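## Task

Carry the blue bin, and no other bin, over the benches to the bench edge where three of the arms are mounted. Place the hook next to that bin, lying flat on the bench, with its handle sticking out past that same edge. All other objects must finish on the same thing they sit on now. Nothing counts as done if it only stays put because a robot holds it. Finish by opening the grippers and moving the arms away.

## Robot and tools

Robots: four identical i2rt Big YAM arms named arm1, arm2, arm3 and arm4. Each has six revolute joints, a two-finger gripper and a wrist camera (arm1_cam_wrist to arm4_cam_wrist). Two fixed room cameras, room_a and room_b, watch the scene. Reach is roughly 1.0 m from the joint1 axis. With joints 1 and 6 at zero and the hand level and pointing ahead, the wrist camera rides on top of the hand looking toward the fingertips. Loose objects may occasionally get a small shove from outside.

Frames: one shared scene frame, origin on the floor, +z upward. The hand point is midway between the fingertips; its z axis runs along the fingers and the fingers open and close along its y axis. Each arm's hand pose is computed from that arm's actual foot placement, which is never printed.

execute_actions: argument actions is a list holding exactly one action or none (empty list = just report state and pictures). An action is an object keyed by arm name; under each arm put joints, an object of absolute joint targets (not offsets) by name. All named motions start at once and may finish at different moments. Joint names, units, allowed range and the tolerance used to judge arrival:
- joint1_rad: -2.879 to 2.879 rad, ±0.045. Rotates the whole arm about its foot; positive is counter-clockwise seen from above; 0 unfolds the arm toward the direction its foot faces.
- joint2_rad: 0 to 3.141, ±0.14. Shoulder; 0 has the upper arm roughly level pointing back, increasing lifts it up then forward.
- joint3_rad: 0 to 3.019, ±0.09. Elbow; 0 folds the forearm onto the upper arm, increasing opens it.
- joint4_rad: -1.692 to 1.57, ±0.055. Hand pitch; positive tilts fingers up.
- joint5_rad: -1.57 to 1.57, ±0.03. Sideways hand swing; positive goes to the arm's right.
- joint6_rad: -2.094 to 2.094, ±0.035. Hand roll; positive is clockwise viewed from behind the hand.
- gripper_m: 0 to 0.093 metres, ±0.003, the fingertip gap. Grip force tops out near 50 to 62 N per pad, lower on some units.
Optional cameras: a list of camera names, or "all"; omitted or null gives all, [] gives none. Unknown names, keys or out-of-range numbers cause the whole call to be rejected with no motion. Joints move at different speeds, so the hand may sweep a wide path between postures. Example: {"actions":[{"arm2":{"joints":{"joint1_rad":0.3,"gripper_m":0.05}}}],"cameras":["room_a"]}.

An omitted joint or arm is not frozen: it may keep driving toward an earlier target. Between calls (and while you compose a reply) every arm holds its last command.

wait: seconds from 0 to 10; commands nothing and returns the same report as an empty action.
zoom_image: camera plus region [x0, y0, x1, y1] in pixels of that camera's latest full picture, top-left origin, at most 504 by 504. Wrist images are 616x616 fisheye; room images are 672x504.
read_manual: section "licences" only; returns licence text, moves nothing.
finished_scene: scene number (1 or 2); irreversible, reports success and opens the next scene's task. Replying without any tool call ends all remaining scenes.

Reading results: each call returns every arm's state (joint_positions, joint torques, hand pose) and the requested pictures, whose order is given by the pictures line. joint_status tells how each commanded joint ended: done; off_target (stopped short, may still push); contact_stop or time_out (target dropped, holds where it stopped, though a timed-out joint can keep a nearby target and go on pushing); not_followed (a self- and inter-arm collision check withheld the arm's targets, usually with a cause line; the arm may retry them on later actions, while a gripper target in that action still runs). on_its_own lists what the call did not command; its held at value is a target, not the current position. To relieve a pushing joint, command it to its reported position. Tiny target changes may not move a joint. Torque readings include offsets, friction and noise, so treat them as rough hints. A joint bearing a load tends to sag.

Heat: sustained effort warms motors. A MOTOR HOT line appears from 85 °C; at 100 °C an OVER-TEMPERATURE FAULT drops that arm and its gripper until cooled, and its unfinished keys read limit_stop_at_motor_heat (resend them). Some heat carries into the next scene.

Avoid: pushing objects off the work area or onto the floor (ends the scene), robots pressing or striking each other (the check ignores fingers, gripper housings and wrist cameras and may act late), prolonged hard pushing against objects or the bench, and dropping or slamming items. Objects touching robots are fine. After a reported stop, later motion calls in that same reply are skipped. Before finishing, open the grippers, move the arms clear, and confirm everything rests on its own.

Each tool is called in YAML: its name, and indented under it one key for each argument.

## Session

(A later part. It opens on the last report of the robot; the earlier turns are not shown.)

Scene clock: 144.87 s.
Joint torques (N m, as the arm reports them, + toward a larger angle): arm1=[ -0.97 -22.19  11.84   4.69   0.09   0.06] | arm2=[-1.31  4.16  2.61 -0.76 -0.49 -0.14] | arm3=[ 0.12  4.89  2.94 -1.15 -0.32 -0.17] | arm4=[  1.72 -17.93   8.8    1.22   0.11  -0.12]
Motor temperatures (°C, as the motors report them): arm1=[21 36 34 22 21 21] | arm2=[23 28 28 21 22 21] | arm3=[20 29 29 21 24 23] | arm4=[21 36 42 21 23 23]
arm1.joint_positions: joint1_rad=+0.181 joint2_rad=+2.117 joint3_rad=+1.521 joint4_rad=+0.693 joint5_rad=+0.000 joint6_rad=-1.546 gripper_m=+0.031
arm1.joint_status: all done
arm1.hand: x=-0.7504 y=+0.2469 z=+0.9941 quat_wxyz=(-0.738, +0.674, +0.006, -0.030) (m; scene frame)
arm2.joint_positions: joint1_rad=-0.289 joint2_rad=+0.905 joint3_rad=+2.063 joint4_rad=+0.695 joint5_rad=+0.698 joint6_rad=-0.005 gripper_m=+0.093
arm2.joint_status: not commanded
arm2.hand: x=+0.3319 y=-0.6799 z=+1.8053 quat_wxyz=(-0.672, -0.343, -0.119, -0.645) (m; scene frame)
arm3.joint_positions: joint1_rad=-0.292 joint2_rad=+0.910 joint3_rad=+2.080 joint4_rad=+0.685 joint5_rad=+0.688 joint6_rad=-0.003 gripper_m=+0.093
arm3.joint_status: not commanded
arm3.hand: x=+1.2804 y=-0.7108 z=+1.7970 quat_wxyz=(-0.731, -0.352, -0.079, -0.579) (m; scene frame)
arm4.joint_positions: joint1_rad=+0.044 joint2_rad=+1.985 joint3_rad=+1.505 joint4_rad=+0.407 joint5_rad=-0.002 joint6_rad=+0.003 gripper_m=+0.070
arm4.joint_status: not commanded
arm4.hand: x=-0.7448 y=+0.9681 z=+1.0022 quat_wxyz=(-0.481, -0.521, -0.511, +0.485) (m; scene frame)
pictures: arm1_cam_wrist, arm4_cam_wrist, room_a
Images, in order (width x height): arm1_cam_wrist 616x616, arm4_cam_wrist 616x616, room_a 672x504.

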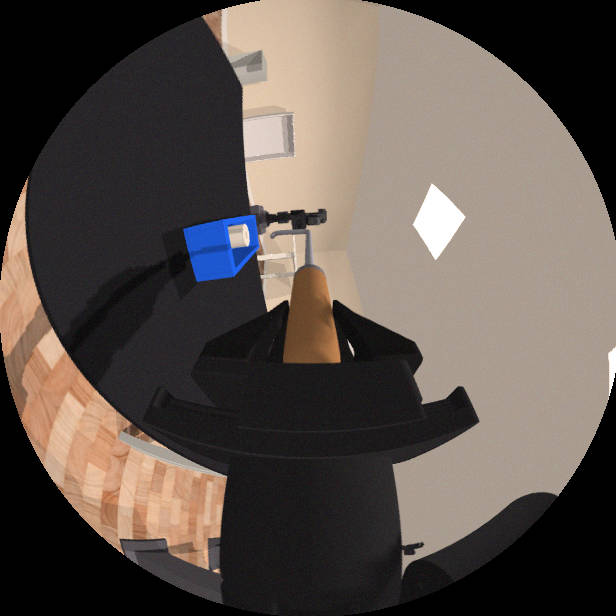

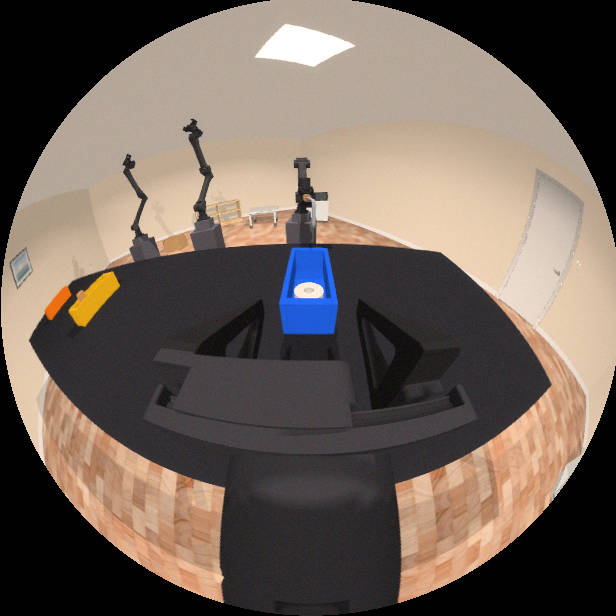

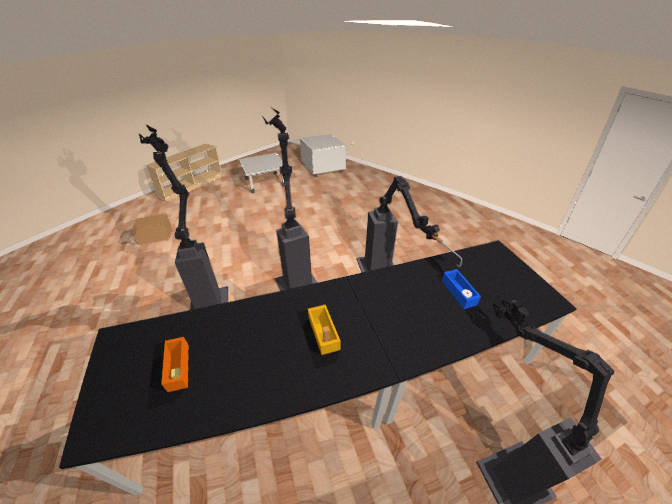

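Shift right slightly, lower.

execute_actions:
  actions:
    - {"arm1":{"joints":{"joint5_rad":0.05}},"arm4":{"joints":{"joint2_rad":1.5}}}
  cameras: []

execute_actions:
  actions:
    - {"arm1":{"joints":{"joint2_rad":2.205}}}
  cameras: ["arm1_cam_wrist"]

execute_actions:
  actions:
    - {"arm1":{"joints":{"joint2_rad":2.125,"joint3_rad":1.35,"joint4_rad":0.83}}}
  cameras: []

execute_actions:
  actions:
    - {"arm1":{"joints":{"joint2_rad":2.04,"joint3_rad":1.17,"joint4_rad":0.915}}}
  cameras: []

execute_actions:
  actions:
    - {"arm1":{"joints":{"joint2_rad":1.95,"joint3_rad":0.99,"joint4_rad":1.005}}}
  cameras: []

execute_actions:
  actions:
    - {"arm1":{"joints":{"joint2_rad":1.86,"joint3_rad":0.81,"joint4_rad":1.095}}}
  cameras: []

execute_actions:
  actions:
    - {"arm1":{"joints":{"joint2_rad":1.775,"joint3_rad":0.64,"joint4_rad":1.18}}}
  cameras: ["arm1_cam_wrist","room_b"]

zoom_image:
  camera: "room_b"
  region: [230,230,320,290]

Scene clock: 157.97 s.
Joint torques (N m, as the arm reports them, + toward a larger angle): arm1=[ -0.28 -22.42  11.86   4.68   0.09   0.06] | arm2=[-1.09  3.8   2.66 -0.71 -0.48 -0.11] | arm3=[ 0.32  4.65  2.98 -1.15 -0.33 -0.19] | arm4=[  1.67 -12.92  10.36   1.09   0.11  -0.12]
Motor temperatures (°C, as the motors report them): arm1=[21 37 35 22 21 21] | arm2=[23 27 27 21 22 21] | arm3=[20 29 28 21 24 23] | arm4=[21 36 42 21 23 23]
arm1.joint_positions: joint1_rad=+0.180 joint2_rad=+2.117 joint3_rad=+1.521 joint4_rad=+0.693 joint5_rad=+0.050 joint6_rad=-1.546 gripper_m=+0.031
arm1.joint_status: all done
arm1.hand: x=-0.7413 y=+0.2472 z=+0.9940 quat_wxyz=(-0.738, +0.674, -0.012, -0.013) (m; scene frame)
arm2.joint_positions: joint1_rad=-0.289 joint2_rad=+0.905 joint3_rad=+2.063 joint4_rad=+0.695 joint5_rad=+0.698 joint6_rad=-0.005 gripper_m=+0.093
arm2.joint_status: not commanded
arm2.hand: x=+0.3319 y=-0.6799 z=+1.8053 quat_wxyz=(-0.672, -0.343, -0.119, -0.645) (m; scene frame)
arm3.joint_positions: joint1_rad=-0.292 joint2_rad=+0.910 joint3_rad=+2.080 joint4_rad=+0.685 joint5_rad=+0.688 joint6_rad=-0.003 gripper_m=+0.093
arm3.joint_status: not commanded
arm3.hand: x=+1.2804 y=-0.7108 z=+1.7970 quat_wxyz=(-0.731, -0.352, -0.079, -0.579) (m; scene frame)
arm4.joint_positions: joint1_rad=+0.044 joint2_rad=+1.499 joint3_rad=+1.493 joint4_rad=+0.403 joint5_rad=-0.002 joint6_rad=+0.003 gripper_m=+0.070
arm4.joint_status: all done
arm4.hand: x=-0.7435 y=+1.1194 z=+1.3515 quat_wxyz=(-0.587, -0.394, -0.386, +0.593) (m; scene frame)
pictures: none
No camera images: the call's "cameras" was empty. Leave "cameras" out to get every camera's image.

Scene clock: 159.53 s.
Joint torques (N m, as the arm reports them, + toward a larger angle): arm1=[ -0.76 -23.53  12.14   4.75   0.11   0.06] | arm2=[-1.76  3.86  2.66 -0.76 -0.47 -0.13] | arm3=[ 0.18  4.94  2.96 -1.14 -0.32 -0.18] | arm4=[  1.68 -13.15  10.34   1.1    0.11  -0.12]
Motor temperatures (°C, as the motors report them): arm1=[21 37 35 22 21 21] | arm2=[23 27 27 21 22 21] | arm3=[20 29 28 21 24 23] | arm4=[21 36 42 21 23 23]
arm1.joint_positions: joint1_rad=+0.180 joint2_rad=+2.245 joint3_rad=+1.509 joint4_rad=+0.693 joint5_rad=+0.050 joint6_rad=-1.546 gripper_m=+0.031
arm1.joint_status: all done
arm1.hand: x=-0.7421 y=+0.2491 z=+0.8836 quat_wxyz=(-0.690, +0.724, -0.010, -0.010) (m; scene frame)
arm2.joint_positions: joint1_rad=-0.289 joint2_rad=+0.905 joint3_rad=+2.063 joint4_rad=+0.695 joint5_rad=+0.698 joint6_rad=-0.005 gripper_m=+0.093
arm2.joint_status: not commanded
arm2.hand: x=+0.3319 y=-0.6799 z=+1.8053 quat_wxyz=(-0.672, -0.343, -0.119, -0.645) (m; scene frame)
arm3.joint_positions: joint1_rad=-0.292 joint2_rad=+0.910 joint3_rad=+2.080 joint4_rad=+0.685 joint5_rad=+0.688 joint6_rad=-0.003 gripper_m=+0.093
arm3.joint_status: not commanded
arm3.hand: x=+1.2804 y=-0.7108 z=+1.7970 quat_wxyz=(-0.731, -0.352, -0.079, -0.579) (m; scene frame)
arm4.joint_positions: joint1_rad=+0.044 joint2_rad=+1.499 joint3_rad=+1.493 joint4_rad=+0.403 joint5_rad=-0.002 joint6_rad=+0.003 gripper_m=+0.070
arm4.joint_status: not commanded
arm4.hand: x=-0.7435 y=+1.1194 z=+1.3515 quat_wxyz=(-0.587, -0.394, -0.386, +0.593) (m; scene frame)
pictures: arm1_cam_wrist
Images, in order (width x height): arm1_cam_wrist 616x616.

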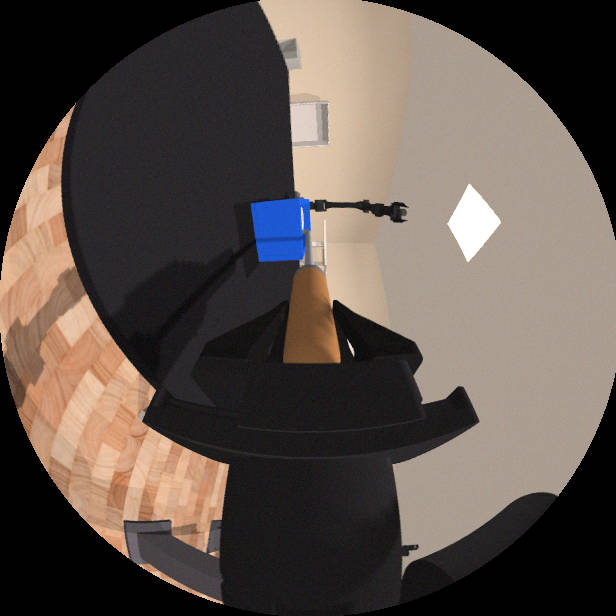

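Scene clock: 160.37 s.
Joint torques (N m, as the arm reports them, + toward a larger angle): arm1=[ -0.67 -23.6    8.89   4.72   0.08   0.07] | arm2=[-1.8   3.99  2.66 -0.82 -0.46 -0.15] | arm3=[ 0.66  5.05  2.89 -1.15 -0.32 -0.18] | arm4=[  1.66 -13.18  10.37   1.1    0.11  -0.12]
Motor temperatures (°C, as the motors report them): arm1=[21 37 35 22 21 21] | arm2=[23 27 27 21 22 21] | arm3=[20 29 28 21 24 23] | arm4=[21 36 42 21 23 23]
arm1.joint_positions: joint1_rad=+0.180 joint2_rad=+2.180 joint3_rad=+1.347 joint4_rad=+0.783 joint5_rad=+0.050 joint6_rad=-1.547 gripper_m=+0.031
arm1.joint_status: all done
arm1.hand: x=-0.7400 y=+0.2056 z=+0.8738 quat_wxyz=(-0.687, +0.726, -0.010, -0.010) (m; scene frame)
arm2.joint_positions: joint1_rad=-0.289 joint2_rad=+0.905 joint3_rad=+2.063 joint4_rad=+0.695 joint5_rad=+0.698 joint6_rad=-0.005 gripper_m=+0.093
arm2.joint_status: not commanded
arm2.hand: x=+0.3319 y=-0.6799 z=+1.8053 quat_wxyz=(-0.672, -0.343, -0.119, -0.645) (m; scene frame)
arm3.joint_positions: joint1_rad=-0.292 joint2_rad=+0.910 joint3_rad=+2.080 joint4_rad=+0.685 joint5_rad=+0.688 joint6_rad=-0.003 gripper_m=+0.093
arm3.joint_status: not commanded
arm3.hand: x=+1.2804 y=-0.7108 z=+1.7970 quat_wxyz=(-0.731, -0.352, -0.079, -0.579) (m; scene frame)
arm4.joint_positions: joint1_rad=+0.044 joint2_rad=+1.499 joint3_rad=+1.493 joint4_rad=+0.403 joint5_rad=-0.002 joint6_rad=+0.003 gripper_m=+0.070
arm4.joint_status: not commanded
arm4.hand: x=-0.7435 y=+1.1194 z=+1.3515 quat_wxyz=(-0.587, -0.394, -0.386, +0.593) (m; scene frame)
pictures: none
No camera images: the call's "cameras" was empty. Leave "cameras" out to get every camera's image.

Scene clock: 161.20 s.
Joint torques (N m, as the arm reports them, + toward a larger angle): arm1=[ -0.51 -21.52   8.22   4.77   0.08   0.07] | arm2=[-1.4   4.5   2.63 -0.71 -0.46 -0.15] | arm3=[ 0.35  4.75  2.94 -1.14 -0.33 -0.18] | arm4=[  1.68 -13.13  10.37   1.1    0.1   -0.12]
Motor temperatures (°C, as the motors report them): arm1=[21 37 35 22 21 21] | arm2=[23 27 27 21 22 21] | arm3=[20 29 28 21 24 23] | arm4=[21 36 43 21 23 23]
arm1.joint_positions: joint1_rad=+0.180 joint2_rad=+2.088 joint3_rad=+1.166 joint4_rad=+0.867 joint5_rad=+0.050 joint6_rad=-1.547 gripper_m=+0.031
arm1.joint_status: all done
arm1.hand: x=-0.7374 y=+0.1535 z=+0.8749 quat_wxyz=(-0.685, +0.728, -0.010, -0.010) (m; scene frame)
arm2.joint_positions: joint1_rad=-0.289 joint2_rad=+0.905 joint3_rad=+2.063 joint4_rad=+0.695 joint5_rad=+0.698 joint6_rad=-0.005 gripper_m=+0.093
arm2.joint_status: not commanded
arm2.hand: x=+0.3319 y=-0.6799 z=+1.8053 quat_wxyz=(-0.672, -0.343, -0.119, -0.645) (m; scene frame)
arm3.joint_positions: joint1_rad=-0.292 joint2_rad=+0.910 joint3_rad=+2.080 joint4_rad=+0.685 joint5_rad=+0.688 joint6_rad=-0.003 gripper_m=+0.093
arm3.joint_status: not commanded
arm3.hand: x=+1.2804 y=-0.7108 z=+1.7970 quat_wxyz=(-0.731, -0.352, -0.079, -0.579) (m; scene frame)
arm4.joint_positions: joint1_rad=+0.044 joint2_rad=+1.499 joint3_rad=+1.493 joint4_rad=+0.403 joint5_rad=-0.002 joint6_rad=+0.003 gripper_m=+0.070
arm4.joint_status: not commanded
arm4.hand: x=-0.7435 y=+1.1194 z=+1.3515 quat_wxyz=(-0.587, -0.394, -0.386, +0.593) (m; scene frame)
pictures: none
No camera images: the call's "cameras" was empty. Leave "cameras" out to get every camera's image.

Scene clock: 162.03 s.
Joint torques (N m, as the arm reports them, + toward a larger angle): arm1=[ -0.49 -19.49   7.68   5.02   0.07   0.07] | arm2=[-1.41  4.19  2.62 -0.74 -0.47 -0.16] | arm3=[ 0.05  4.79  2.94 -1.2  -0.34 -0.18] | arm4=[  1.67 -13.18  10.37   1.09   0.1   -0.12]
Motor temperatures (°C, as the motors report them): arm1=[21 37 35 22 21 21] | arm2=[23 27 27 21 22 21] | arm3=[20 29 28 21 24 23] | arm4=[21 36 43 21 23 23]
arm1.joint_positions: joint1_rad=+0.180 joint2_rad=+1.997 joint3_rad=+0.984 joint4_rad=+0.954 joint5_rad=+0.050 joint6_rad=-1.547 gripper_m=+0.031
arm1.joint_status: all done
arm1.hand: x=-0.7346 y=+0.0969 z=+0.8754 quat_wxyz=(-0.683, +0.730, -0.010, -0.010) (m; scene frame)
arm2.joint_positions: joint1_rad=-0.289 joint2_rad=+0.905 joint3_rad=+2.063 joint4_rad=+0.695 joint5_rad=+0.698 joint6_rad=-0.005 gripper_m=+0.093
arm2.joint_status: not commanded
arm2.hand: x=+0.3319 y=-0.6799 z=+1.8053 quat_wxyz=(-0.672, -0.343, -0.119, -0.645) (m; scene frame)
arm3.joint_positions: joint1_rad=-0.292 joint2_rad=+0.910 joint3_rad=+2.080 joint4_rad=+0.685 joint5_rad=+0.688 joint6_rad=-0.003 gripper_m=+0.093
arm3.joint_status: not commanded
arm3.hand: x=+1.2804 y=-0.7108 z=+1.7970 quat_wxyz=(-0.731, -0.352, -0.079, -0.579) (m; scene frame)
arm4.joint_positions: joint1_rad=+0.044 joint2_rad=+1.499 joint3_rad=+1.493 joint4_rad=+0.403 joint5_rad=-0.002 joint6_rad=+0.003 gripper_m=+0.070
arm4.joint_status: not commanded
arm4.hand: x=-0.7435 y=+1.1194 z=+1.3515 quat_wxyz=(-0.587, -0.394, -0.386, +0.593) (m; scene frame)
pictures: none
No camera images: the call's "cameras" was empty. Leave "cameras" out to get every camera's image.

Scene clock: 162.87 s.
Joint torques (N m, as the arm reports them, + toward a larger angle): arm1=[ -0.53 -17.54   7.14   5.06   0.07   0.07] | arm2=[-1.36  3.85  2.76 -0.79 -0.48 -0.11] | arm3=[ 0.01  4.72  2.95 -1.16 -0.34 -0.16] | arm4=[  1.71 -13.18  10.37   1.1    0.11  -0.12]
Motor temperatures (°C, as the motors report them): arm1=[21 37 35 22 21 21] | arm2=[23 27 27 21 22 21] | arm3=[20 29 28 21 24 23] | arm4=[21 36 43 21 23 23]
arm1.joint_positions: joint1_rad=+0.180 joint2_rad=+1.906 joint3_rad=+0.801 joint4_rad=+1.040 joint5_rad=+0.050 joint6_rad=-1.547 gripper_m=+0.031
arm1.joint_status: all done
arm1.hand: x=-0.7316 y=+0.0369 z=+0.8760 quat_wxyz=(-0.682, +0.732, -0.010, -0.009) (m; scene frame)
arm2.joint_positions: joint1_rad=-0.289 joint2_rad=+0.905 joint3_rad=+2.063 joint4_rad=+0.695 joint5_rad=+0.698 joint6_rad=-0.005 gripper_m=+0.093
arm2.joint_status: not commanded
arm2.hand: x=+0.3319 y=-0.6799 z=+1.8053 quat_wxyz=(-0.672, -0.343, -0.119, -0.645) (m; scene frame)
arm3.joint_positions: joint1_rad=-0.292 joint2_rad=+0.910 joint3_rad=+2.080 joint4_rad=+0.685 joint5_rad=+0.688 joint6_rad=-0.003 gripper_m=+0.093
arm3.joint_status: not commanded
arm3.hand: x=+1.2804 y=-0.7108 z=+1.7970 quat_wxyz=(-0.731, -0.352, -0.079, -0.579) (m; scene frame)
arm4.joint_positions: joint1_rad=+0.044 joint2_rad=+1.499 joint3_rad=+1.493 joint4_rad=+0.403 joint5_rad=-0.002 joint6_rad=+0.003 gripper_m=+0.070
arm4.joint_status: not commanded
arm4.hand: x=-0.7435 y=+1.1194 z=+1.3515 quat_wxyz=(-0.587, -0.394, -0.386, +0.593) (m; scene frame)
pictures: none
No camera images: the call's "cameras" was empty. Leave "cameras" out to get every camera's image.

Scene clock: 164.87 s.
Joint torques (N m, as the arm reports them, + toward a larger angle): arm1=[ -0.56 -15.24   6.72   5.34   0.07   0.07] | arm2=[-1.56  4.23  2.67 -0.71 -0.45 -0.13] | arm3=[ 0.4   4.81  2.91 -1.24 -0.32 -0.18] | arm4=[  1.69 -13.18  10.37   1.1    0.11  -0.12]
Motor temperatures (°C, as the motors report them): arm1=[21 37 34 22 21 21] | arm2=[23 27 27 21 22 21] | arm3=[20 29 28 21 24 23] | arm4=[21 35 43 21 23 23]
arm1.joint_positions: joint1_rad=+0.180 joint2_rad=+1.817 joint3_rad=+0.627 joint4_rad=+1.119 joint5_rad=+0.050 joint6_rad=-1.547 gripper_m=+0.031
arm1.joint_status: joint4_rad time_out (moved +0.079 of +0.140); the others done
arm1.on_its_own: joint4_rad reads +1.119 and still pushes toward +1.180 since a time_out
arm1.hand: x=-0.7286 y=-0.0233 z=+0.8773 quat_wxyz=(-0.680, +0.733, -0.010, -0.009) (m; scene frame)
arm2.joint_positions: joint1_rad=-0.289 joint2_rad=+0.905 joint3_rad=+2.063 joint4_rad=+0.695 joint5_rad=+0.698 joint6_rad=-0.005 gripper_m=+0.093
arm2.joint_status: not commanded
arm2.hand: x=+0.3319 y=-0.6799 z=+1.8053 quat_wxyz=(-0.672, -0.343, -0.119, -0.645) (m; scene frame)
arm3.joint_positions: joint1_rad=-0.292 joint2_rad=+0.910 joint3_rad=+2.080 joint4_rad=+0.685 joint5_rad=+0.688 joint6_rad=-0.003 gripper_m=+0.093
arm3.joint_status: not commanded
arm3.hand: x=+1.2804 y=-0.7108 z=+1.7970 quat_wxyz=(-0.731, -0.352, -0.079, -0.579) (m; scene frame)
arm4.joint_positions: joint1_rad=+0.044 joint2_rad=+1.499 joint3_rad=+1.493 joint4_rad=+0.403 joint5_rad=-0.002 joint6_rad=+0.003 gripper_m=+0.070
arm4.joint_status: not commanded
arm4.hand: x=-0.7435 y=+1.1194 z=+1.3515 quat_wxyz=(-0.587, -0.394, -0.386, +0.593) (m; scene frame)
pictures: arm1_cam_wrist, room_b
Images, in order (width x height): arm1_cam_wrist 616x616, room_b 672x504.

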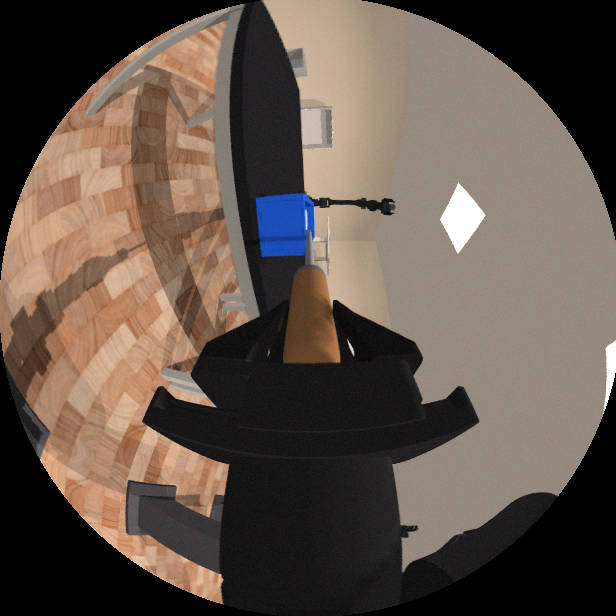

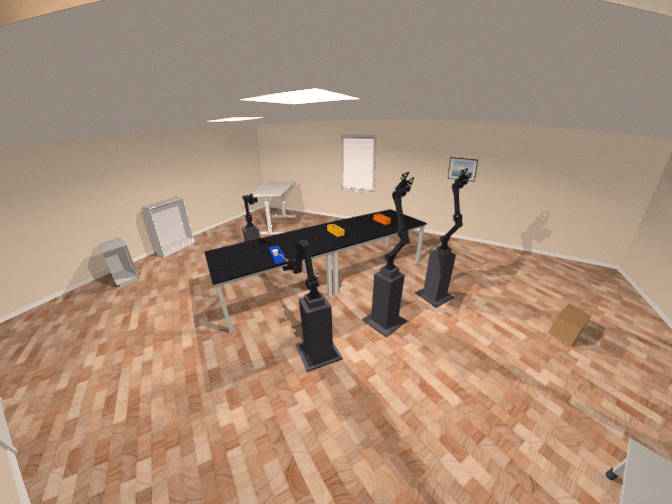

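Region (230, 230, 320, 290) of room_b's 672x504 image, scaled by 5.600, with more detail than that image has.

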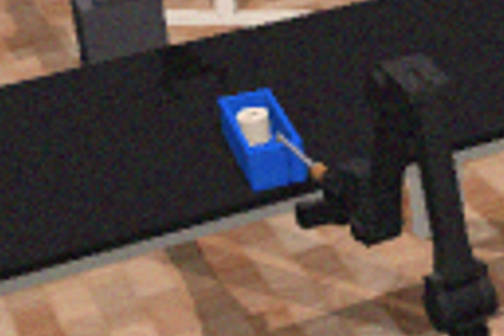

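Same as before; repeat the placement.

execute_actions:
  actions:
    - {"arm1":{"joints":{"joint2_rad":1.6,"joint3_rad":0.7}}}
  cameras: []

execute_actions:
  actions:
    - {"arm1":{"joints":{"joint1_rad":0.455,"joint5_rad":0.32,"joint2_rad":1.9,"joint3_rad":1.335,"joint4_rad":1.07}}}
  cameras: []

execute_actions:
  actions:
    - {"arm1":{"joints":{"joint2_rad":2.2}}}
  cameras: []

execute_actions:
  actions:
    - {"arm1":{"joints":{"joint2_rad":2.27,"joint6_rad":-0.6}}}
  cameras: []

execute_actions:
  actions:
    - {"arm1":{"joints":{"joint2_rad":2.33,"joint6_rad":0.03}}}
  cameras: []

execute_actions:
  actions:
    - {"arm1":{"joints":{"joint2_rad":2.36}}}
  cameras: ["arm1_cam_wrist"]

Scene clock: 175.83 s.
Joint torques (N m, as the arm reports them, + toward a larger angle): arm1=[ -0.55 -12.63  12.23   4.57   0.1    0.08] | arm2=[-1.34  3.96  2.6  -0.81 -0.45 -0.13] | arm3=[ 0.19  4.58  2.86 -1.19 -0.33 -0.2 ] | arm4=[  1.65 -13.18  10.38   1.1    0.11  -0.12]
Motor temperatures (°C, as the motors report them): arm1=[21 36 33 22 21 21] | arm2=[23 27 26 21 22 21] | arm3=[20 28 28 21 24 23] | arm4=[21 34 44 21 23 23]
arm1.joint_positions: joint1_rad=+0.180 joint2_rad=+1.619 joint3_rad=+0.648 joint4_rad=+1.135 joint5_rad=+0.050 joint6_rad=-1.547 gripper_m=+0.031
arm1.joint_status: all done
arm1.hand: x=-0.7277 y=-0.0238 z=+0.9977 quat_wxyz=(-0.760, +0.649, -0.013, -0.014) (m; scene frame)
arm2.joint_positions: joint1_rad=-0.289 joint2_rad=+0.905 joint3_rad=+2.063 joint4_rad=+0.695 joint5_rad=+0.698 joint6_rad=-0.005 gripper_m=+0.093
arm2.joint_status: not commanded
arm2.hand: x=+0.3319 y=-0.6799 z=+1.8053 quat_wxyz=(-0.672, -0.343, -0.119, -0.645) (m; scene frame)
arm3.joint_positions: joint1_rad=-0.292 joint2_rad=+0.910 joint3_rad=+2.080 joint4_rad=+0.685 joint5_rad=+0.688 joint6_rad=-0.003 gripper_m=+0.093
arm3.joint_status: not commanded
arm3.hand: x=+1.2804 y=-0.7108 z=+1.7970 quat_wxyz=(-0.731, -0.352, -0.079, -0.579) (m; scene frame)
arm4.joint_positions: joint1_rad=+0.044 joint2_rad=+1.499 joint3_rad=+1.493 joint4_rad=+0.403 joint5_rad=-0.002 joint6_rad=+0.003 gripper_m=+0.070
arm4.joint_status: not commanded
arm4.hand: x=-0.7435 y=+1.1194 z=+1.3515 quat_wxyz=(-0.587, -0.394, -0.386, +0.593) (m; scene frame)
pictures: none
No camera images: the call's "cameras" was empty. Leave "cameras" out to get every camera's image.

Scene clock: 177.30 s.
Joint torques (N m, as the arm reports them, + toward a larger angle): arm1=[  0.22 -20.78  15.01   4.09  -0.11   0.06] | arm2=[-1.46  3.98  2.69 -0.76 -0.46 -0.12] | arm3=[-0.23  4.93  2.92 -1.12 -0.35 -0.19] | arm4=[  1.65 -13.17  10.38   1.1    0.11  -0.12]
Motor temperatures (°C, as the motors report them): arm1=[21 36 34 22 21 21] | arm2=[23 27 26 21 22 21] | arm3=[20 28 28 21 24 23] | arm4=[21 34 44 21 23 23]
arm1.joint_positions: joint1_rad=+0.453 joint2_rad=+1.938 joint3_rad=+1.276 joint4_rad=+1.034 joint5_rad=+0.324 joint6_rad=-1.547 gripper_m=+0.031
arm1.joint_status: all done
arm1.hand: x=-0.8919 y=+0.1333 z=+1.0787 quat_wxyz=(-0.816, +0.573, -0.052, -0.053) (m; scene frame)
arm2.joint_positions: joint1_rad=-0.289 joint2_rad=+0.905 joint3_rad=+2.063 joint4_rad=+0.695 joint5_rad=+0.698 joint6_rad=-0.005 gripper_m=+0.093
arm2.joint_status: not commanded
arm2.hand: x=+0.3319 y=-0.6799 z=+1.8053 quat_wxyz=(-0.672, -0.343, -0.119, -0.645) (m; scene frame)
arm3.joint_positions: joint1_rad=-0.292 joint2_rad=+0.910 joint3_rad=+2.080 joint4_rad=+0.685 joint5_rad=+0.688 joint6_rad=-0.003 gripper_m=+0.093
arm3.joint_status: not commanded
arm3.hand: x=+1.2804 y=-0.7108 z=+1.7970 quat_wxyz=(-0.731, -0.352, -0.079, -0.579) (m; scene frame)
arm4.joint_positions: joint1_rad=+0.044 joint2_rad=+1.499 joint3_rad=+1.493 joint4_rad=+0.403 joint5_rad=-0.002 joint6_rad=+0.003 gripper_m=+0.070
arm4.joint_status: not commanded
arm4.hand: x=-0.7435 y=+1.1194 z=+1.3515 quat_wxyz=(-0.587, -0.394, -0.386, +0.593) (m; scene frame)
pictures: none
No camera images: the call's "cameras" was empty. Leave "cameras" out to get every camera's image.

Scene clock: 178.57 s.
Joint torques (N m, as the arm reports them, + toward a larger angle): arm1=[ -0.42 -23.87  11.62   4.51   0.02   0.1 ] | arm2=[-1.26  3.97  2.63 -0.74 -0.46 -0.16] | arm3=[-0.1   5.03  2.9  -1.15 -0.34 -0.17] | arm4=[  1.71 -13.17  10.38   1.1    0.11  -0.12]
Motor temperatures (°C, as the motors report them): arm1=[21 36 34 22 21 21] | arm2=[23 27 26 21 22 21] | arm3=[20 28 28 21 24 23] | arm4=[21 34 45 21 23 23]
arm1.joint_positions: joint1_rad=+0.453 joint2_rad=+2.261 joint3_rad=+1.290 joint4_rad=+1.030 joint5_rad=+0.322 joint6_rad=-1.549 gripper_m=+0.031
arm1.joint_status: all done
arm1.hand: x=-0.9015 y=+0.1548 z=+0.8459 quat_wxyz=(-0.724, +0.689, -0.016, -0.017) (m; scene frame)
arm2.joint_positions: joint1_rad=-0.289 joint2_rad=+0.905 joint3_rad=+2.063 joint4_rad=+0.695 joint5_rad=+0.698 joint6_rad=-0.005 gripper_m=+0.093
arm2.joint_status: not commanded
arm2.hand: x=+0.3319 y=-0.6799 z=+1.8053 quat_wxyz=(-0.672, -0.343, -0.119, -0.645) (m; scene frame)
arm3.joint_positions: joint1_rad=-0.292 joint2_rad=+0.910 joint3_rad=+2.080 joint4_rad=+0.685 joint5_rad=+0.688 joint6_rad=-0.003 gripper_m=+0.093
arm3.joint_status: not commanded
arm3.hand: x=+1.2804 y=-0.7108 z=+1.7970 quat_wxyz=(-0.731, -0.352, -0.079, -0.579) (m; scene frame)
arm4.joint_positions: joint1_rad=+0.044 joint2_rad=+1.499 joint3_rad=+1.493 joint4_rad=+0.403 joint5_rad=-0.002 joint6_rad=+0.003 gripper_m=+0.070
arm4.joint_status: not commanded
arm4.hand: x=-0.7435 y=+1.1194 z=+1.3515 quat_wxyz=(-0.587, -0.394, -0.386, +0.593) (m; scene frame)
pictures: none
No camera images: the call's "cameras" was empty. Leave "cameras" out to get every camera's image.

Scene clock: 180.43 s.
Joint torques (N m, as the arm reports them, + toward a larger angle): arm1=[ -0.32 -19.69  11.57   4.4    0.02   0.29] | arm2=[-1.37  4.3   2.7  -0.67 -0.46 -0.17] | arm3=[ 0.16  5.01  2.97 -1.16 -0.38 -0.18] | arm4=[  1.68 -13.18  10.37   1.09   0.11  -0.12]
Motor temperatures (°C, as the motors report them): arm1=[21 36 35 22 21 21] | arm2=[23 27 26 21 22 21] | arm3=[20 28 28 21 24 23] | arm4=[21 34 45 21 23 23]
arm1.joint_positions: joint1_rad=+0.453 joint2_rad=+2.274 joint3_rad=+1.290 joint4_rad=+1.030 joint5_rad=+0.322 joint6_rad=-0.610 gripper_m=+0.031
arm1.joint_status: all done
arm1.hand: x=-0.9013 y=+0.1539 z=+0.8357 quat_wxyz=(-0.635, +0.612, -0.327, -0.340) (m; scene frame)
arm2.joint_positions: joint1_rad=-0.289 joint2_rad=+0.905 joint3_rad=+2.063 joint4_rad=+0.695 joint5_rad=+0.698 joint6_rad=-0.005 gripper_m=+0.093
arm2.joint_status: not commanded
arm2.hand: x=+0.3319 y=-0.6799 z=+1.8053 quat_wxyz=(-0.672, -0.343, -0.119, -0.645) (m; scene frame)
arm3.joint_positions: joint1_rad=-0.292 joint2_rad=+0.910 joint3_rad=+2.080 joint4_rad=+0.685 joint5_rad=+0.688 joint6_rad=-0.003 gripper_m=+0.093
arm3.joint_status: not commanded
arm3.hand: x=+1.2804 y=-0.7108 z=+1.7970 quat_wxyz=(-0.731, -0.352, -0.079, -0.579) (m; scene frame)
arm4.joint_positions: joint1_rad=+0.044 joint2_rad=+1.499 joint3_rad=+1.493 joint4_rad=+0.403 joint5_rad=-0.002 joint6_rad=+0.003 gripper_m=+0.070
arm4.joint_status: not commanded
arm4.hand: x=-0.7435 y=+1.1194 z=+1.3515 quat_wxyz=(-0.587, -0.394, -0.386, +0.593) (m; scene frame)
pictures: none
No camera images: the call's "cameras" was empty. Leave "cameras" out to get every camera's image.

Scene clock: 181.97 s.
Joint torques (N m, as the arm reports them, + toward a larger angle): arm1=[ -0.32 -18.97  11.17   3.76   0.01   0.25] | arm2=[-1.36  3.86  2.54 -0.74 -0.47 -0.12] | arm3=[ 0.43  4.73  2.93 -1.2  -0.33 -0.18] | arm4=[  1.69 -13.2   10.38   1.1    0.1   -0.12]
Motor temperatures (°C, as the motors report them): arm1=[21 36 35 22 21 21] | arm2=[23 27 26 21 22 21] | arm3=[20 28 28 21 24 23] | arm4=[21 34 45 21 23 23]
arm1.joint_positions: joint1_rad=+0.453 joint2_rad=+2.322 joint3_rad=+1.290 joint4_rad=+1.045 joint5_rad=+0.322 joint6_rad=+0.015 gripper_m=+0.031
arm1.joint_status: all done
arm1.hand: x=-0.9003 y=+0.1501 z=+0.8036 quat_wxyz=(-0.495, +0.493, -0.504, -0.508) (m; scene frame)
arm2.joint_positions: joint1_rad=-0.289 joint2_rad=+0.905 joint3_rad=+2.063 joint4_rad=+0.695 joint5_rad=+0.698 joint6_rad=-0.005 gripper_m=+0.093
arm2.joint_status: not commanded
arm2.hand: x=+0.3319 y=-0.6799 z=+1.8053 quat_wxyz=(-0.672, -0.343, -0.119, -0.645) (m; scene frame)
arm3.joint_positions: joint1_rad=-0.292 joint2_rad=+0.910 joint3_rad=+2.080 joint4_rad=+0.685 joint5_rad=+0.688 joint6_rad=-0.003 gripper_m=+0.093
arm3.joint_status: not commanded
arm3.hand: x=+1.2804 y=-0.7108 z=+1.7970 quat_wxyz=(-0.731, -0.352, -0.079, -0.579) (m; scene frame)
arm4.joint_positions: joint1_rad=+0.044 joint2_rad=+1.499 joint3_rad=+1.493 joint4_rad=+0.403 joint5_rad=-0.002 joint6_rad=+0.003 gripper_m=+0.070
arm4.joint_status: not commanded
arm4.hand: x=-0.7435 y=+1.1194 z=+1.3515 quat_wxyz=(-0.587, -0.394, -0.386, +0.593) (m; scene frame)
pictures: none
No camera images: the call's "cameras" was empty. Leave "cameras" out to get every camera's image.

Scene clock: 182.70 s.
Joint torques (N m, as the arm reports them, + toward a larger angle): arm1=[ -0.35 -18.13  10.89   3.75   0.05   0.25] | arm2=[-1.55  4.1   2.67 -0.78 -0.48 -0.14] | arm3=[ 0.19  4.69  2.99 -1.09 -0.34 -0.18] | arm4=[  1.66 -13.2   10.37   1.09   0.11  -0.12]
Motor temperatures (°C, as the motors report them): arm1=[21 36 35 22 21 21] | arm2=[23 27 26 21 22 21] | arm3=[20 28 28 21 24 23] | arm4=[21 34 45 21 23 23]
arm1.joint_positions: joint1_rad=+0.453 joint2_rad=+2.343 joint3_rad=+1.291 joint4_rad=+1.045 joint5_rad=+0.321 joint6_rad=+0.019 gripper_m=+0.031
arm1.joint_status: all done
arm1.hand: x=-0.9000 y=+0.1485 z=+0.7893 quat_wxyz=(-0.491, +0.498, -0.508, -0.503) (m; scene frame)
arm2.joint_positions: joint1_rad=-0.289 joint2_rad=+0.905 joint3_rad=+2.063 joint4_rad=+0.695 joint5_rad=+0.698 joint6_rad=-0.005 gripper_m=+0.093
arm2.joint_status: not commanded
arm2.hand: x=+0.3319 y=-0.6799 z=+1.8053 quat_wxyz=(-0.672, -0.343, -0.119, -0.645) (m; scene frame)
arm3.joint_positions: joint1_rad=-0.292 joint2_rad=+0.910 joint3_rad=+2.080 joint4_rad=+0.685 joint5_rad=+0.688 joint6_rad=-0.003 gripper_m=+0.093
arm3.joint_status: not commanded
arm3.hand: x=+1.2804 y=-0.7108 z=+1.7970 quat_wxyz=(-0.731, -0.352, -0.079, -0.579) (m; scene frame)
arm4.joint_positions: joint1_rad=+0.044 joint2_rad=+1.499 joint3_rad=+1.493 joint4_rad=+0.403 joint5_rad=-0.002 joint6_rad=+0.003 gripper_m=+0.070
arm4.joint_status: not commanded
arm4.hand: x=-0.7435 y=+1.1194 z=+1.3515 quat_wxyz=(-0.587, -0.394, -0.386, +0.593) (m; scene frame)
pictures: arm1_cam_wrist
Images, in order (width x height): arm1_cam_wrist 616x616.

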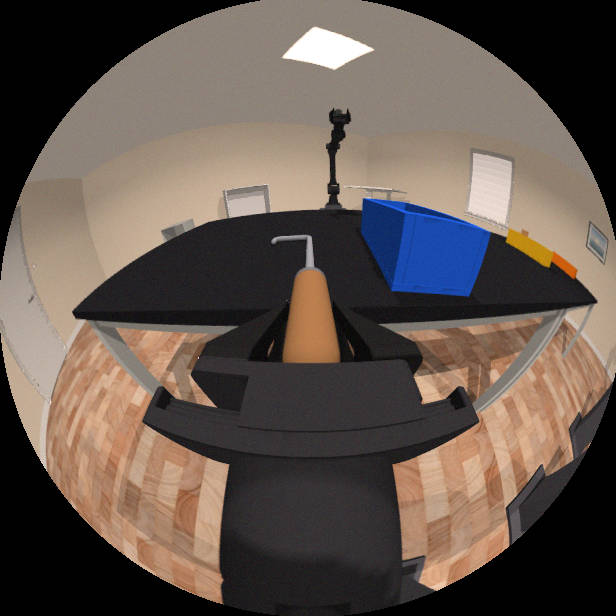

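execute_actions:
  actions:
    - {"arm1":{"joints":{"gripper_m":0.093}}}
  cameras: []

execute_actions:
  actions:
    - {"arm1":{"joints":{"joint2_rad":1.3,"joint3_rad":1.0}}}
  cameras: []

finished_scene:
  scene: 2

Scene clock: 190.13 s.
Joint torques (N m, as the arm reports them, + toward a larger angle): arm1=[ -0.29 -18.81  10.22   3.67   0.05   0.24] | arm2=[-1.43  4.1   2.7  -0.76 -0.46 -0.15] | arm3=[ 0.29  4.72  2.95 -1.07 -0.33 -0.19] | arm4=[  1.72 -13.17  10.37   1.1    0.11  -0.12]
Motor temperatures (°C, as the motors report them): arm1=[21 36 35 22 21 21] | arm2=[23 27 26 21 22 21] | arm3=[20 28 28 21 24 23] | arm4=[21 34 45 21 23 23]
arm1.joint_positions: joint1_rad=+0.453 joint2_rad=+2.343 joint3_rad=+1.298 joint4_rad=+1.047 joint5_rad=+0.321 joint6_rad=+0.019 gripper_m=+0.093
arm1.joint_status: all done
arm1.hand: x=-0.9007 y=+0.1508 z=+0.7929 quat_wxyz=(-0.492, +0.494, -0.507, -0.507) (m; scene frame)
arm2.joint_positions: joint1_rad=-0.289 joint2_rad=+0.905 joint3_rad=+2.063 joint4_rad=+0.695 joint5_rad=+0.698 joint6_rad=-0.005 gripper_m=+0.093
arm2.joint_status: not commanded
arm2.hand: x=+0.3319 y=-0.6799 z=+1.8053 quat_wxyz=(-0.672, -0.343, -0.119, -0.645) (m; scene frame)
arm3.joint_positions: joint1_rad=-0.292 joint2_rad=+0.910 joint3_rad=+2.080 joint4_rad=+0.685 joint5_rad=+0.688 joint6_rad=-0.003 gripper_m=+0.093
arm3.joint_status: not commanded
arm3.hand: x=+1.2804 y=-0.7108 z=+1.7970 quat_wxyz=(-0.731, -0.352, -0.079, -0.579) (m; scene frame)
arm4.joint_positions: joint1_rad=+0.044 joint2_rad=+1.499 joint3_rad=+1.493 joint4_rad=+0.403 joint5_rad=-0.002 joint6_rad=+0.003 gripper_m=+0.070
arm4.joint_status: not commanded
arm4.hand: x=-0.7435 y=+1.1194 z=+1.3515 quat_wxyz=(-0.587, -0.394, -0.386, +0.593) (m; scene frame)
pictures: none
No camera images: the call's "cameras" was empty. Leave "cameras" out to get every camera's image.

Scene clock: 191.63 s.
Joint torques (N m, as the arm reports them, + toward a larger angle): arm1=[-0.42 -8.41 10.33  1.99 -0.12  0.22] | arm2=[-1.61  4.12  2.65 -0.72 -0.45 -0.11] | arm3=[ 0.08  5.    2.94 -1.18 -0.34 -0.17] | arm4=[  1.67 -13.16  10.38   1.09   0.11  -0.12]
Motor temperatures (°C, as the motors report them): arm1=[21 36 35 22 21 21] | arm2=[23 27 26 21 22 21] | arm3=[20 28 28 21 24 23] | arm4=[21 34 45 21 23 23]
arm1.joint_positions: joint1_rad=+0.453 joint2_rad=+1.284 joint3_rad=+1.003 joint4_rad=+1.066 joint5_rad=+0.321 joint6_rad=+0.019 gripper_m=+0.093
arm1.joint_status: all done
arm1.hand: x=-0.8180 y=-0.0820 z=+1.3434 quat_wxyz=(-0.574, +0.216, -0.347, -0.710) (m; scene frame)
arm2.joint_positions: joint1_rad=-0.289 joint2_rad=+0.905 joint3_rad=+2.063 joint4_rad=+0.695 joint5_rad=+0.698 joint6_rad=-0.005 gripper_m=+0.093
arm2.joint_status: not commanded
arm2.hand: x=+0.3319 y=-0.6799 z=+1.8053 quat_wxyz=(-0.672, -0.343, -0.119, -0.645) (m; scene frame)
arm3.joint_positions: joint1_rad=-0.292 joint2_rad=+0.910 joint3_rad=+2.080 joint4_rad=+0.685 joint5_rad=+0.688 joint6_rad=-0.003 gripper_m=+0.093
arm3.joint_status: not commanded
arm3.hand: x=+1.2804 y=-0.7108 z=+1.7970 quat_wxyz=(-0.731, -0.352, -0.079, -0.579) (m; scene frame)
arm4.joint_positions: joint1_rad=+0.044 joint2_rad=+1.499 joint3_rad=+1.493 joint4_rad=+0.403 joint5_rad=-0.002 joint6_rad=+0.003 gripper_m=+0.070
arm4.joint_status: not commanded
arm4.hand: x=-0.7435 y=+1.1194 z=+1.3515 quat_wxyz=(-0.587, -0.394, -0.386, +0.593) (m; scene frame)
pictures: none
No camera images: the call's "cameras" was empty. Leave "cameras" out to get every camera's image.

The scene is finished: the task was done.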